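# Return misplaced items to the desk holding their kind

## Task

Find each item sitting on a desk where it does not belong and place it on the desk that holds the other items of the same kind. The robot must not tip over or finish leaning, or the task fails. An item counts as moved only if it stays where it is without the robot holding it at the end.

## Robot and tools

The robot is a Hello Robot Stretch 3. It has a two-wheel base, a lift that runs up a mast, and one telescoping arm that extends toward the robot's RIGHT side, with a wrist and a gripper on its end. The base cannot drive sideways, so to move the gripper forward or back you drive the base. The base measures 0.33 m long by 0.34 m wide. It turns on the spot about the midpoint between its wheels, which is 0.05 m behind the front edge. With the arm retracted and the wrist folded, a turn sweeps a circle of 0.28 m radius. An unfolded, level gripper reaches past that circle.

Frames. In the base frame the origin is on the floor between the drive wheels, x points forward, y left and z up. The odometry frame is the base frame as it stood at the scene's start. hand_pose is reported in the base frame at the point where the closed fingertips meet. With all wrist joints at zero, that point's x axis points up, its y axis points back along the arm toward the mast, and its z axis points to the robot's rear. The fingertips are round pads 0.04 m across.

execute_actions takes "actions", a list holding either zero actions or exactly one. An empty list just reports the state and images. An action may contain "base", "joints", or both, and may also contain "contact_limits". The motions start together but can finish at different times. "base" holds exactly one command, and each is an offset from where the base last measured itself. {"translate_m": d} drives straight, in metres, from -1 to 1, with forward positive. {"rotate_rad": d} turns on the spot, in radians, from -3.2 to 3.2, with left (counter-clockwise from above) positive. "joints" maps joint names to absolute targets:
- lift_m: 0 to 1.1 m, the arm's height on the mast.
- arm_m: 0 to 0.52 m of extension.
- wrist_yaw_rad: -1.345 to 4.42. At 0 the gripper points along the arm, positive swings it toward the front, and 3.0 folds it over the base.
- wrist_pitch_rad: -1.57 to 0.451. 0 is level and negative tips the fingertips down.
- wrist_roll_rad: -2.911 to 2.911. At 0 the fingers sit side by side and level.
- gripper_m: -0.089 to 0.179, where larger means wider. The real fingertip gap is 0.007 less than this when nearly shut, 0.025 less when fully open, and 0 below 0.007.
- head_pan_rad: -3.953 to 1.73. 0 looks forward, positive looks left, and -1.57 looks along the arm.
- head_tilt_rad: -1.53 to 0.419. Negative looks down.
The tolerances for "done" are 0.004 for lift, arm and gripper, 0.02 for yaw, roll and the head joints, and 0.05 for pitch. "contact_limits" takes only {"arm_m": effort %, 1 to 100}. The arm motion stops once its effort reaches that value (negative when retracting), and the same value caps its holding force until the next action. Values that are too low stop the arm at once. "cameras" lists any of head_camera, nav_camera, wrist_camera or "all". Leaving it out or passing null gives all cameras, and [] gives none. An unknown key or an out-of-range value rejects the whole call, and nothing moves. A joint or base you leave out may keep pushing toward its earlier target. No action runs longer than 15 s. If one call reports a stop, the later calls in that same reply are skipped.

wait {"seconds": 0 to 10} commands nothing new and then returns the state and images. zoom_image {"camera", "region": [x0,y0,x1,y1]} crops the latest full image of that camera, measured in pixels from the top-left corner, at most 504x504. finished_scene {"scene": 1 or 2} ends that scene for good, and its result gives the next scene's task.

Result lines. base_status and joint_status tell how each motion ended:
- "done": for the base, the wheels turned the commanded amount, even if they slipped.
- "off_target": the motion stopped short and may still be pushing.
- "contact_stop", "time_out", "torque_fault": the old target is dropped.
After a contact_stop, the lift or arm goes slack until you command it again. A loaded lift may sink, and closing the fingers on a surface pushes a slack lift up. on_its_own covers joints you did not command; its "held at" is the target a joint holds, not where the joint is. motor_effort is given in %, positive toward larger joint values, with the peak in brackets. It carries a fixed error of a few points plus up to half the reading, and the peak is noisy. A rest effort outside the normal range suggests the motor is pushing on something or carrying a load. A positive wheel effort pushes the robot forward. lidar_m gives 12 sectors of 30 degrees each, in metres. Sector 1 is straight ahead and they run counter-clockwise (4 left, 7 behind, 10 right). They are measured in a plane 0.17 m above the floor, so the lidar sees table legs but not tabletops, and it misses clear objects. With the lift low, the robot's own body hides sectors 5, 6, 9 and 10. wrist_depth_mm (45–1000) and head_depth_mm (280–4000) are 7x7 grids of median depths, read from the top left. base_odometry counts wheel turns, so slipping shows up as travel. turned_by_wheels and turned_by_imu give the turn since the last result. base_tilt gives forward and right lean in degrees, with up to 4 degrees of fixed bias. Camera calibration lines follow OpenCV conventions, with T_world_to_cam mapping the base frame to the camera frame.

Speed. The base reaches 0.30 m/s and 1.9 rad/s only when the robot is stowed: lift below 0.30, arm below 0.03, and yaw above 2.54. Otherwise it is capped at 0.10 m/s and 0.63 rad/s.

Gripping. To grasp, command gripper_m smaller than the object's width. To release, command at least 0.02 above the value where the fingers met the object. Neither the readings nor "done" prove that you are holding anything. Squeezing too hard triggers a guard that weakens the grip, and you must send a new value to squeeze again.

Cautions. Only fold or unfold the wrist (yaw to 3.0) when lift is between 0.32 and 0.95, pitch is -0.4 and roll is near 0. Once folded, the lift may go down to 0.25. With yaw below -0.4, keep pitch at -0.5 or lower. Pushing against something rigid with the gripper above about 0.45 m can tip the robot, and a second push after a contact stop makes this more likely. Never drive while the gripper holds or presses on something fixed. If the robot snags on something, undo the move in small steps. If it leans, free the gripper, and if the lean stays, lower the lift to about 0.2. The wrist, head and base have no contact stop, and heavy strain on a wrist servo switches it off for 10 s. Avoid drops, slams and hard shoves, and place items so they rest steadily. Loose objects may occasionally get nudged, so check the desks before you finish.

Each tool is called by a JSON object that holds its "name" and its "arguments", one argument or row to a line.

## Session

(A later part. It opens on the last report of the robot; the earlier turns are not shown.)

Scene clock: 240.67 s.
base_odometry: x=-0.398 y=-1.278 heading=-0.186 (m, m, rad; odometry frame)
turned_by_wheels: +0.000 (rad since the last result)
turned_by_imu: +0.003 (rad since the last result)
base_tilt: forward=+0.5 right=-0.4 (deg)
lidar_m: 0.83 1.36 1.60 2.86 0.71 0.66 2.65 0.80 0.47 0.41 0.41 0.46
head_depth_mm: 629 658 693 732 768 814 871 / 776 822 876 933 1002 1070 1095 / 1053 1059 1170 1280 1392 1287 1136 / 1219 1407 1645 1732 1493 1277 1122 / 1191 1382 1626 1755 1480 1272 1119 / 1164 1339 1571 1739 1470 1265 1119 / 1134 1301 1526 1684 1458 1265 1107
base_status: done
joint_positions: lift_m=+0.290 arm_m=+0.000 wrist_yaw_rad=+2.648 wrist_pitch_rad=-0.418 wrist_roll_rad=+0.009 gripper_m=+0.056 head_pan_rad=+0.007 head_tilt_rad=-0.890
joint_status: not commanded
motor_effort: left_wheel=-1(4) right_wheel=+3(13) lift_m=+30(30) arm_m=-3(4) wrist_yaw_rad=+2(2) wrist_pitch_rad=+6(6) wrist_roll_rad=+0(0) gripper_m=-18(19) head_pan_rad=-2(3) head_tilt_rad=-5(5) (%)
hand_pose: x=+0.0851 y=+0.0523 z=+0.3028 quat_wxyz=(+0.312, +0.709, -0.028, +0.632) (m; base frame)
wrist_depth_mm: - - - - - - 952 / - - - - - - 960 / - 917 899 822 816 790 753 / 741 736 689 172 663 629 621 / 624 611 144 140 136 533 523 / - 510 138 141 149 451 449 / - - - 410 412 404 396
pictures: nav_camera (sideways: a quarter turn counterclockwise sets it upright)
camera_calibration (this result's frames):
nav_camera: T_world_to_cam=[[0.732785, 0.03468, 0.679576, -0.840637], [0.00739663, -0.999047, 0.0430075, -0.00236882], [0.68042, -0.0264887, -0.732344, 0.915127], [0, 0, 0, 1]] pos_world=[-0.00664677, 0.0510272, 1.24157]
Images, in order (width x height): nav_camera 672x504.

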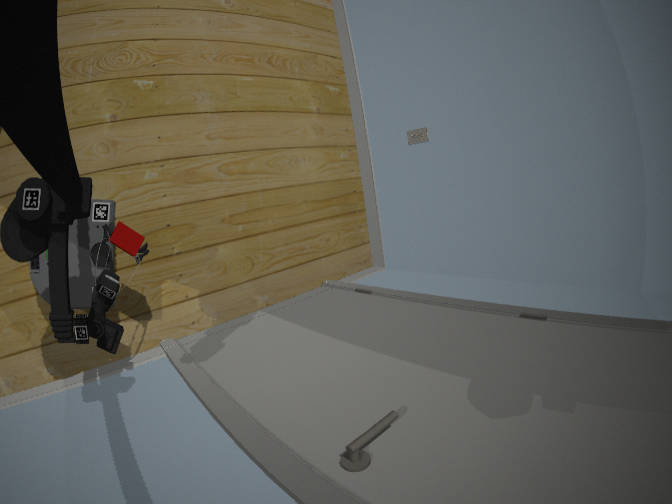

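{"name": "execute_actions", "arguments": {
  "actions": [
    {"base":{"rotate_rad":1.76},"joints":{"head_tilt_rad":-0.6}}
  ],
  "cameras": []
}}

{"name": "execute_actions", "arguments": {
  "actions": [
    {"base":{"translate_m":1.0}}
  ],
  "cameras": ["nav_camera"]
}}

{"name": "execute_actions", "arguments": {
  "actions": [
    {"base":{"translate_m":0.72}}
  ],
  "cameras": []
}}

{"name": "execute_actions", "arguments": {
  "actions": [
    {"base":{"translate_m":0.32},"joints":{"lift_m":0.66}}
  ],
  "cameras": ["nav_camera","head_camera"]
}}

Scene clock: 250.63 s.
base_odometry: x=-0.398 y=-1.278 heading=+1.574 (m, m, rad; odometry frame)
turned_by_wheels: +1.760 (rad since the last result)
turned_by_imu: +1.762 (rad since the last result)
base_tilt: forward=+0.5 right=-0.4 (deg)
lidar_m: 1.82 0.66 0.73 2.08 0.62 0.44 0.41 0.41 0.53 1.33 1.39 1.83
head_depth_mm: 2976 2987 3338 2671 1969 1551 1282 / 2908 3138 3534 2596 1940 1543 1278 / 2918 3275 3451 2624 1930 1524 1266 / 2876 3139 3510 2562 1904 1520 1269 / 2845 3012 3366 2531 1900 1509 1248 / 2509 2539 2623 2278 1875 1487 1240 / 1415 1441 1470 1466 1484 1406 1235
base_status: done
joint_positions: lift_m=+0.290 arm_m=+0.000 wrist_yaw_rad=+2.648 wrist_pitch_rad=-0.418 wrist_roll_rad=+0.009 gripper_m=+0.056 head_pan_rad=+0.007 head_tilt_rad=-0.605
joint_status: all done
motor_effort: left_wheel=-1(7) right_wheel=+4(11) lift_m=+30(30) arm_m=-4(3) wrist_yaw_rad=+2(2) wrist_pitch_rad=+6(7) wrist_roll_rad=+0(0) gripper_m=-18(18) head_pan_rad=-3(3) head_tilt_rad=+3(25) (%)
hand_pose: x=+0.0851 y=+0.0523 z=+0.3027 quat_wxyz=(+0.312, +0.709, -0.028, +0.632) (m; base frame)
wrist_depth_mm: - - - 806 629 772 - / - - - 890 697 873 - / - 922 879 838 758 776 767 / 759 737 702 173 653 637 621 / 618 606 144 140 136 541 517 / - 509 138 142 150 453 453 / - - - 414 412 405 397
pictures: none
No camera images: the call's "cameras" was empty. Leave "cameras" out to get every camera's image.

Scene clock: 255.70 s.
base_odometry: x=-0.401 y=-0.278 heading=+1.574 (m, m, rad; odometry frame)
turned_by_wheels: +0.000 (rad since the last result)
turned_by_imu: +0.005 (rad since the last result)
base_tilt: forward=+0.6 right=-0.4 (deg)
lidar_m: 1.89 0.65 0.44 0.42 0.43 0.57 1.38 1.42 1.38 1.31 1.34 1.76
head_depth_mm: 2032 2168 2487 2446 1989 1560 1282 / 2030 2147 2514 2627 1945 1533 1276 / 2011 2114 2434 2589 1935 1524 1265 / 2012 2124 2446 2584 1925 1527 1264 / 1992 2021 2436 2528 1895 1517 1254 / 1982 1970 2333 2291 1884 1495 1249 / 1585 1612 1648 1665 1677 1445 1237
base_status: done
joint_positions: lift_m=+0.290 arm_m=+0.000 wrist_yaw_rad=+2.648 wrist_pitch_rad=-0.418 wrist_roll_rad=+0.009 gripper_m=+0.056 head_pan_rad=+0.007 head_tilt_rad=-0.605
joint_status: not commanded
motor_effort: left_wheel=-1(5) right_wheel=+4(12) lift_m=+30(30) arm_m=-2(4) wrist_yaw_rad=+2(2) wrist_pitch_rad=+6(7) wrist_roll_rad=+0(0) gripper_m=-18(18) head_pan_rad=-2(2) head_tilt_rad=+3(3) (%)
hand_pose: x=+0.0851 y=+0.0523 z=+0.3027 quat_wxyz=(+0.312, +0.709, -0.028, +0.632) (m; base frame)
wrist_depth_mm: 350 391 443 531 656 850 - / 363 410 483 577 719 915 - / 383 433 516 625 779 792 748 / 409 466 535 173 641 644 624 / 437 498 144 139 136 534 519 / - 500 138 141 150 453 456 / - - - 416 414 404 395
pictures: nav_camera (sideways: a quarter turn counterclockwise sets it upright)
camera_calibration (this result's frames):
nav_camera: T_world_to_cam=[[0.512138, 0.0330349, 0.858268, -1.07222], [-0.00493487, -0.99913, 0.0414015, -0.000218501], [0.858889, -0.0254387, -0.511529, 0.626795], [0, 0, 0, 1]] pos_world=[0.0107735, 0.0511471, 1.24088]
Images, in order (width x height): nav_camera 672x504.

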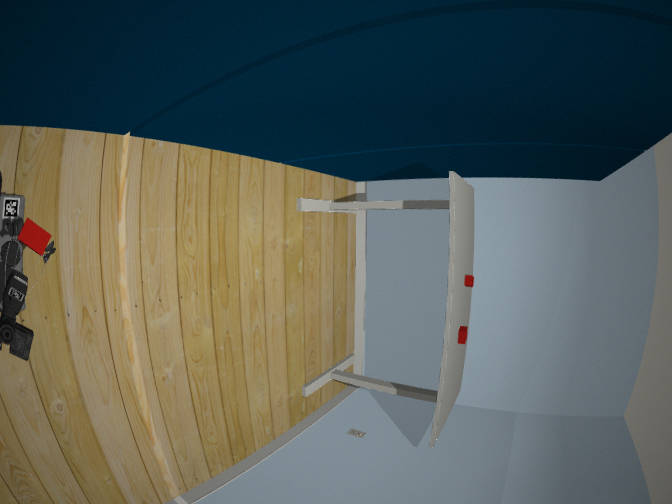

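Scene clock: 259.93 s.
base_odometry: x=-0.403 y=+0.442 heading=+1.574 (m, m, rad; odometry frame)
turned_by_wheels: +0.000 (rad since the last result)
turned_by_imu: +0.004 (rad since the last result)
base_tilt: forward=+0.5 right=-0.4 (deg)
lidar_m: 1.19 0.69 0.48 0.46 0.47 0.62 2.10 1.91 1.34 1.27 1.30 1.55
head_depth_mm: 1402 1531 1080 1928 1970 1559 1282 / 1388 1517 1059 1921 1978 1546 1271 / 1375 1498 1035 1909 1926 1517 1270 / 1370 1495 1019 1880 1927 1532 1257 / 1359 1481 1004 1880 1902 1500 1248 / 1356 1472 984 1789 1716 1461 1238 / 1346 1470 964 1781 1741 1485 1234
base_status: done
joint_positions: lift_m=+0.290 arm_m=+0.000 wrist_yaw_rad=+2.648 wrist_pitch_rad=-0.418 wrist_roll_rad=+0.009 gripper_m=+0.056 head_pan_rad=+0.007 head_tilt_rad=-0.605
joint_status: not commanded
motor_effort: left_wheel=-1(5) right_wheel=+3(12) lift_m=+30(30) arm_m=-4(3) wrist_yaw_rad=+2(2) wrist_pitch_rad=+6(6) wrist_roll_rad=+0(0) gripper_m=-18(18) head_pan_rad=-3(2) head_tilt_rad=+2(2) (%)
hand_pose: x=+0.0851 y=+0.0523 z=+0.3027 quat_wxyz=(+0.312, +0.709, -0.028, +0.632) (m; base frame)
wrist_depth_mm: 370 415 485 576 699 921 - / 389 440 517 626 787 963 910 / 412 472 558 676 799 782 756 / 439 509 578 172 653 638 620 / 473 536 143 140 136 536 522 / - 509 138 141 150 455 447 / - - - 412 413 401 396
pictures: none
No camera images: the call's "cameras" was empty. Leave "cameras" out to get every camera's image.

Scene clock: 264.63 s.
base_odometry: x=-0.404 y=+0.762 heading=+1.574 (m, m, rad; odometry frame)
turned_by_wheels: +0.000 (rad since the last result)
turned_by_imu: +0.002 (rad since the last result)
base_tilt: forward=+0.6 right=-0.5 (deg)
lidar_m: 1.31 0.71 0.50 0.47 0.49 0.65 2.41 1.87 1.32 1.25 1.28 1.31
head_depth_mm: 1115 1221 1082 698 1752 1555 1282 / 1103 1220 1058 689 1750 1542 1267 / 1096 1212 962 679 1719 1533 1270 / 1092 1200 1019 673 1717 1525 1256 / 1083 1190 1002 663 1694 1507 1250 / 1080 1187 984 656 1659 1451 1239 / 1076 1180 967 649 1097 1441 1237
base_status: done
joint_positions: lift_m=+0.660 arm_m=+0.000 wrist_yaw_rad=+2.648 wrist_pitch_rad=-0.419 wrist_roll_rad=+0.009 gripper_m=+0.056 head_pan_rad=+0.007 head_tilt_rad=-0.605
joint_status: all done
motor_effort: left_wheel=-2(4) right_wheel=+4(12) lift_m=+38(38) arm_m=-3(3) wrist_yaw_rad=+2(2) wrist_pitch_rad=+7(6) wrist_roll_rad=+0(0) gripper_m=-18(18) head_pan_rad=-2(2) head_tilt_rad=+3(3) (%)
hand_pose: x=+0.0850 y=+0.0523 z=+0.6723 quat_wxyz=(+0.312, +0.709, -0.028, +0.632) (m; base frame)
wrist_depth_mm: 383 428 492 590 705 937 897 / 400 459 530 646 803 - - / 424 490 579 698 867 - - / 450 528 590 173 932 - - / 492 547 144 140 136 - 973 / - 580 139 141 150 841 851 / - 710 771 764 772 742 729
pictures: head_camera (sideways: a quarter turn clockwise sets it upright), nav_camera (sideways: a quarter turn counterclockwise sets it upright)
camera_calibration (this result's frames):
head_camera: T_world_to_cam=[[-0.49969, -0.0643686, -0.863809, 1.14892], [-0.02351, 0.997876, -0.0607589, 0.0875884], [0.865885, -0.0100524, -0.500141, 0.598128], [0, 0, 0, 1]] pos_world=[0.0582539, -0.0074352, 1.29692]
nav_camera: T_world_to_cam=[[0.512058, 0.0330341, 0.858316, -1.07228], [-0.00493927, -0.99913, 0.0414004, -0.000217067], [0.858937, -0.0254388, -0.511449, 0.626691], [0, 0, 0, 1]] pos_world=[0.0107792, 0.0511471, 1.24088]
Images, in order (width x height): head_camera 896x504, nav_camera 672x504.

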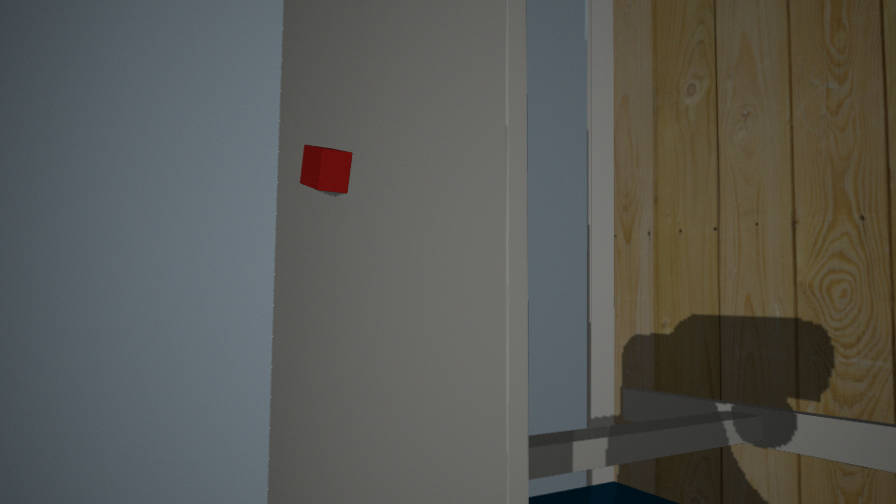

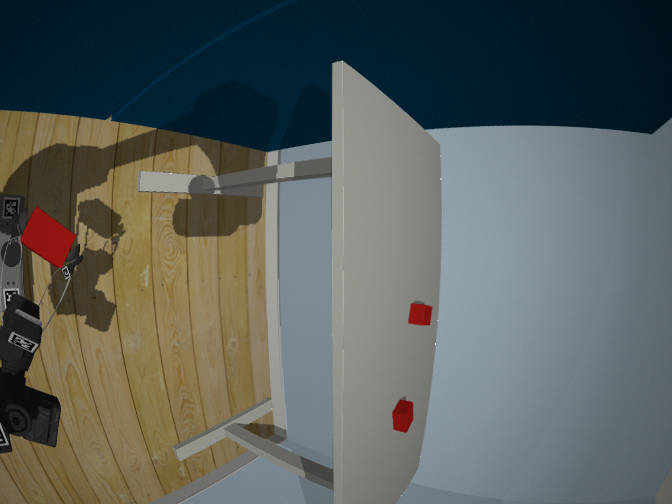

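{"name": "execute_actions", "arguments": {
  "actions": [
    {"base":{"rotate_rad":1.68},"joints":{"lift_m":1.0,"wrist_yaw_rad":0.0,"wrist_pitch_rad":-0.35,"head_pan_rad":-1.5,"arm_m":0.05}}
  ],
  "cameras": ["wrist_camera"]
}}

{"name": "execute_actions", "arguments": {
  "actions": [
    {"joints":{"arm_m":0.36,"lift_m":0.985}}
  ],
  "cameras": []
}}

{"name": "execute_actions", "arguments": {
  "actions": [
    {"joints":{"lift_m":0.96}}
  ],
  "cameras": ["wrist_camera"]
}}

Scene clock: 272.83 s.
base_odometry: x=-0.404 y=+0.762 heading=-3.029 (m, m, rad; odometry frame)
turned_by_wheels: +1.680 (rad since the last result)
turned_by_imu: +1.687 (rad since the last result)
base_tilt: forward=+0.6 right=-0.4 (deg)
lidar_m: 0.48 0.50 0.71 2.41 1.69 1.28 1.25 1.30 1.35 0.88 0.64 0.49
head_depth_mm: 1064 1170 1174 - - - 1241 / 1079 1184 1055 788 - - 1252 / 1089 1200 1040 - - - 1234 / 1106 1218 1023 703 1709 1512 1257 / 1124 1229 1000 667 1652 1430 1248 / 1133 1235 986 657 1572 1500 1238 / 979 1031 1005 653 1206 1267 1204
base_status: done
joint_positions: lift_m=+1.000 arm_m=+0.050 wrist_yaw_rad=+0.003 wrist_pitch_rad=-0.372 wrist_roll_rad=+0.009 gripper_m=+0.056 head_pan_rad=-1.493 head_tilt_rad=-0.605
joint_status: all done
motor_effort: left_wheel=-1(4) right_wheel=+4(8) lift_m=+37(38) arm_m=+5(6) wrist_yaw_rad=-2(5) wrist_pitch_rad=+7(8) wrist_roll_rad=+0(0) gripper_m=-18(18) head_pan_rad=-2(32) head_tilt_rad=+3(2) (%)
hand_pose: x=-0.0209 y=-0.4247 z=+1.0230 quat_wxyz=(+0.692, +0.131, -0.698, -0.131) (m; base frame)
wrist_depth_mm: 582 845 894 884 881 835 773 / 571 672 639 590 558 525 499 / 526 462 438 423 398 382 364 / 364 352 340 173 310 301 292 / 292 295 143 140 136 - - / 542 681 140 142 149 - - / 527 794 - - - - -
pictures: wrist_camera
camera_calibration (this result's frames):
wrist_camera: T_world_to_cam=[[-0.992971, 0.0752133, -0.0913824, 0.103588], [0.117696, 0.546157, -0.829373, 1.10677], [-0.0124708, -0.834299, -0.55117, 0.377305], [0, 0, 0, 1]] pos_world=[-0.0226959, -0.297474, 1.13535]
Images, in order (width x height): wrist_camera 644x364.

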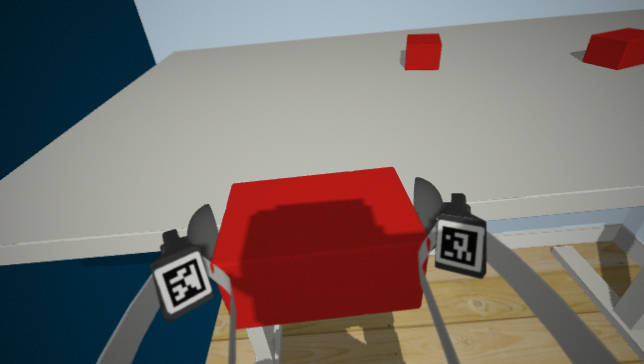

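Scene clock: 276.33 s.
base_odometry: x=-0.404 y=+0.762 heading=-3.029 (m, m, rad; odometry frame)
turned_by_wheels: +0.000 (rad since the last result)
turned_by_imu: +0.000 (rad since the last result)
base_tilt: forward=+0.5 right=-0.4 (deg)
lidar_m: 0.47 0.50 0.71 2.41 1.69 1.28 1.25 1.30 1.35 0.88 0.64 0.49
head_depth_mm: 1066 1166 - 664 1619 1555 1279 / 1081 1162 - 692 1668 1543 1276 / 1090 1185 - 653 1687 1528 1273 / 1107 1216 1023 671 1719 1525 1261 / 1119 1232 998 665 1662 1427 1253 / 1138 1236 983 656 1574 1505 1237 / 978 1025 1007 652 1206 1279 1208
base_status: not commanded
joint_positions: lift_m=+0.985 arm_m=+0.360 wrist_yaw_rad=+0.002 wrist_pitch_rad=-0.372 wrist_roll_rad=+0.009 gripper_m=+0.056 head_pan_rad=-1.493 head_tilt_rad=-0.605
joint_status: all done
motor_effort: left_wheel=-1(1) right_wheel=+4(4) lift_m=+29(34) arm_m=+5(5) wrist_yaw_rad=-1(2) wrist_pitch_rad=+7(7) wrist_roll_rad=+0(0) gripper_m=-18(18) head_pan_rad=-3(2) head_tilt_rad=+3(2) (%)
hand_pose: x=-0.0211 y=-0.7347 z=+1.0083 quat_wxyz=(+0.692, +0.131, -0.698, -0.131) (m; base frame)
wrist_depth_mm: 560 625 637 640 648 639 625 / 547 658 575 547 507 451 453 / 482 426 404 386 365 325 328 / 335 318 308 173 283 277 265 / 265 261 143 140 136 230 223 / 221 217 139 141 149 190 190 / 188 183 178 172 173 169 165
pictures: none
No camera images: the call's "cameras" was empty. Leave "cameras" out to get every camera's image.

Scene clock: 277.33 s.
base_odometry: x=-0.404 y=+0.762 heading=-3.029 (m, m, rad; odometry frame)
turned_by_wheels: +0.000 (rad since the last result)
turned_by_imu: +0.000 (rad since the last result)
base_tilt: forward=+0.6 right=-0.4 (deg)
lidar_m: 0.47 0.50 0.71 2.41 1.69 1.28 1.25 1.31 1.35 0.88 0.64 0.48
head_depth_mm: 1067 1170 1239 634 1626 1564 1285 / 1075 1186 - 657 1664 1541 1271 / 1096 1201 - 644 1693 1531 1270 / 1105 1219 1027 668 1709 1520 1263 / 1122 1228 1000 666 1675 1431 1244 / 1129 1232 985 657 1573 1498 1245 / 981 1033 1001 652 1209 1271 1202
base_status: not commanded
joint_positions: lift_m=+0.960 arm_m=+0.360 wrist_yaw_rad=+0.002 wrist_pitch_rad=-0.372 wrist_roll_rad=+0.009 gripper_m=+0.056 head_pan_rad=-1.493 head_tilt_rad=-0.605
joint_status: all done
motor_effort: left_wheel=-1(1) right_wheel=+4(4) lift_m=+30(26) arm_m=+5(5) wrist_yaw_rad=-1(1) wrist_pitch_rad=+7(7) wrist_roll_rad=+0(0) gripper_m=-19(18) head_pan_rad=-2(3) head_tilt_rad=+3(3) (%)
hand_pose: x=-0.0211 y=-0.7347 z=+0.9833 quat_wxyz=(+0.692, +0.131, -0.698, -0.131) (m; base frame)
wrist_depth_mm: 558 626 627 636 634 620 598 / 540 541 499 466 433 330 361 / 383 364 344 330 315 301 287 / 285 274 264 172 242 237 227 / 227 224 143 140 136 195 189 / 188 185 140 141 150 162 162 / 160 156 152 151 147 144 141
pictures: wrist_camera
camera_calibration (this result's frames):
wrist_camera: T_world_to_cam=[[-0.992911, 0.0760018, -0.0913899, 0.123684], [0.118134, 0.545983, -0.829426, 1.24313], [-0.0131405, -0.834342, -0.551091, 0.0967181], [0, 0, 0, 1]] pos_world=[-0.0227784, -0.607433, 1.09569]
Images, in order (width x height): wrist_camera 644x364.

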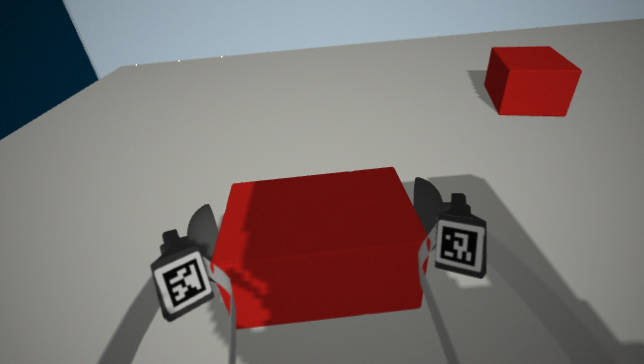

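{"name": "execute_actions", "arguments": {
  "actions": [
    {"joints":{"gripper_m":0.17,"lift_m":0.958}}
  ],
  "cameras": []
}}

{"name": "execute_actions", "arguments": {
  "actions": [
    {"joints":{"arm_m":0.26}}
  ],
  "cameras": ["wrist_camera"]
}}

{"name": "finished_scene", "arguments": {
  "scene": 1
}}

Scene clock: 282.03 s.
base_odometry: x=-0.404 y=+0.762 heading=-3.029 (m, m, rad; odometry frame)
turned_by_wheels: +0.000 (rad since the last result)
turned_by_imu: +0.000 (rad since the last result)
base_tilt: forward=+0.5 right=-0.4 (deg)
lidar_m: 0.47 0.50 0.71 2.41 1.69 1.28 1.25 1.30 1.35 0.88 0.64 0.48
head_depth_mm: 1067 1174 1238 632 1642 1552 1283 / 1078 1185 - 658 1653 1549 1277 / 1090 1192 - 648 1696 1531 1266 / 1110 1217 1022 668 1717 1517 1264 / 1122 1235 1006 666 1663 1428 1249 / 1132 1229 986 656 1571 1496 1236 / 974 1027 1005 652 1204 1278 1206
base_status: not commanded
joint_positions: lift_m=+0.958 arm_m=+0.360 wrist_yaw_rad=+0.002 wrist_pitch_rad=-0.370 wrist_roll_rad=+0.009 gripper_m=+0.170 head_pan_rad=-1.493 head_tilt_rad=-0.605
joint_status: all done
motor_effort: left_wheel=+0(1) right_wheel=+4(4) lift_m=+29(31) arm_m=+4(6) wrist_yaw_rad=-1(1) wrist_pitch_rad=+7(7) wrist_roll_rad=+0(0) gripper_m=+0(84) head_pan_rad=-2(3) head_tilt_rad=+2(3) (%)
hand_pose: x=-0.0211 y=-0.7349 z=+0.9817 quat_wxyz=(+0.692, +0.130, -0.698, -0.130) (m; base frame)
wrist_depth_mm: 561 627 634 632 631 624 592 / 535 540 494 465 430 324 359 / 379 363 342 325 309 294 285 / 283 272 260 174 230 240 226 / 225 224 155 141 144 195 191 / 193 177 144 142 153 162 158 / - 154 152 149 146 143 139
pictures: none
No camera images: the call's "cameras" was empty. Leave "cameras" out to get every camera's image.

Scene clock: 284.00 s.
base_odometry: x=-0.404 y=+0.762 heading=-3.029 (m, m, rad; odometry frame)
turned_by_wheels: +0.000 (rad since the last result)
turned_by_imu: +0.000 (rad since the last result)
base_tilt: forward=+0.6 right=-0.4 (deg)
lidar_m: 0.47 0.50 0.71 2.41 1.69 1.28 1.25 1.30 1.35 0.88 0.64 0.48
head_depth_mm: 1066 1165 1227 - 1659 1546 1281 / 1081 1184 1248 - 1652 1535 1270 / 1091 1193 1229 - 1690 1545 1269 / 1105 1211 1025 670 1724 1520 1262 / 1118 1230 1003 662 1659 1428 1248 / 1134 1235 984 658 1585 1501 1237 / 978 1032 1004 653 1198 1274 1207
base_status: not commanded
joint_positions: lift_m=+0.958 arm_m=+0.260 wrist_yaw_rad=+0.002 wrist_pitch_rad=-0.369 wrist_roll_rad=+0.009 gripper_m=+0.170 head_pan_rad=-1.493 head_tilt_rad=-0.605
joint_status: all done
motor_effort: left_wheel=-1(0) right_wheel=+4(4) lift_m=+30(30) arm_m=-3(4) wrist_yaw_rad=-2(1) wrist_pitch_rad=+6(6) wrist_roll_rad=+0(0) gripper_m=+0(0) head_pan_rad=-2(3) head_tilt_rad=+2(2) (%)
hand_pose: x=-0.0211 y=-0.6355 z=+0.9819 quat_wxyz=(+0.692, +0.130, -0.698, -0.130) (m; base frame)
wrist_depth_mm: 566 717 710 713 699 653 595 / 544 540 496 464 434 383 387 / 382 359 334 225 312 299 286 / 283 272 252 230 241 242 226 / 225 225 212 205 200 196 192 / 195 177 178 174 168 163 159 / - 154 153 150 147 143 139
pictures: wrist_camera
camera_calibration (this result's frames):
wrist_camera: T_world_to_cam=[[-0.99291, 0.0757805, -0.0915777, 0.116056], [0.118138, 0.543975, -0.830743, 1.18778], [-0.0131382, -0.835673, -0.549071, 0.175866], [0, 0, 0, 1]] pos_world=[-0.0227784, -0.507953, 1.09393]
Images, in order (width x height): wrist_camera 644x364.

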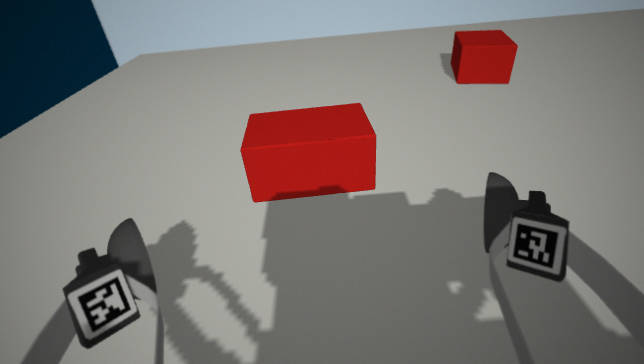

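The scene is finished: the task was done.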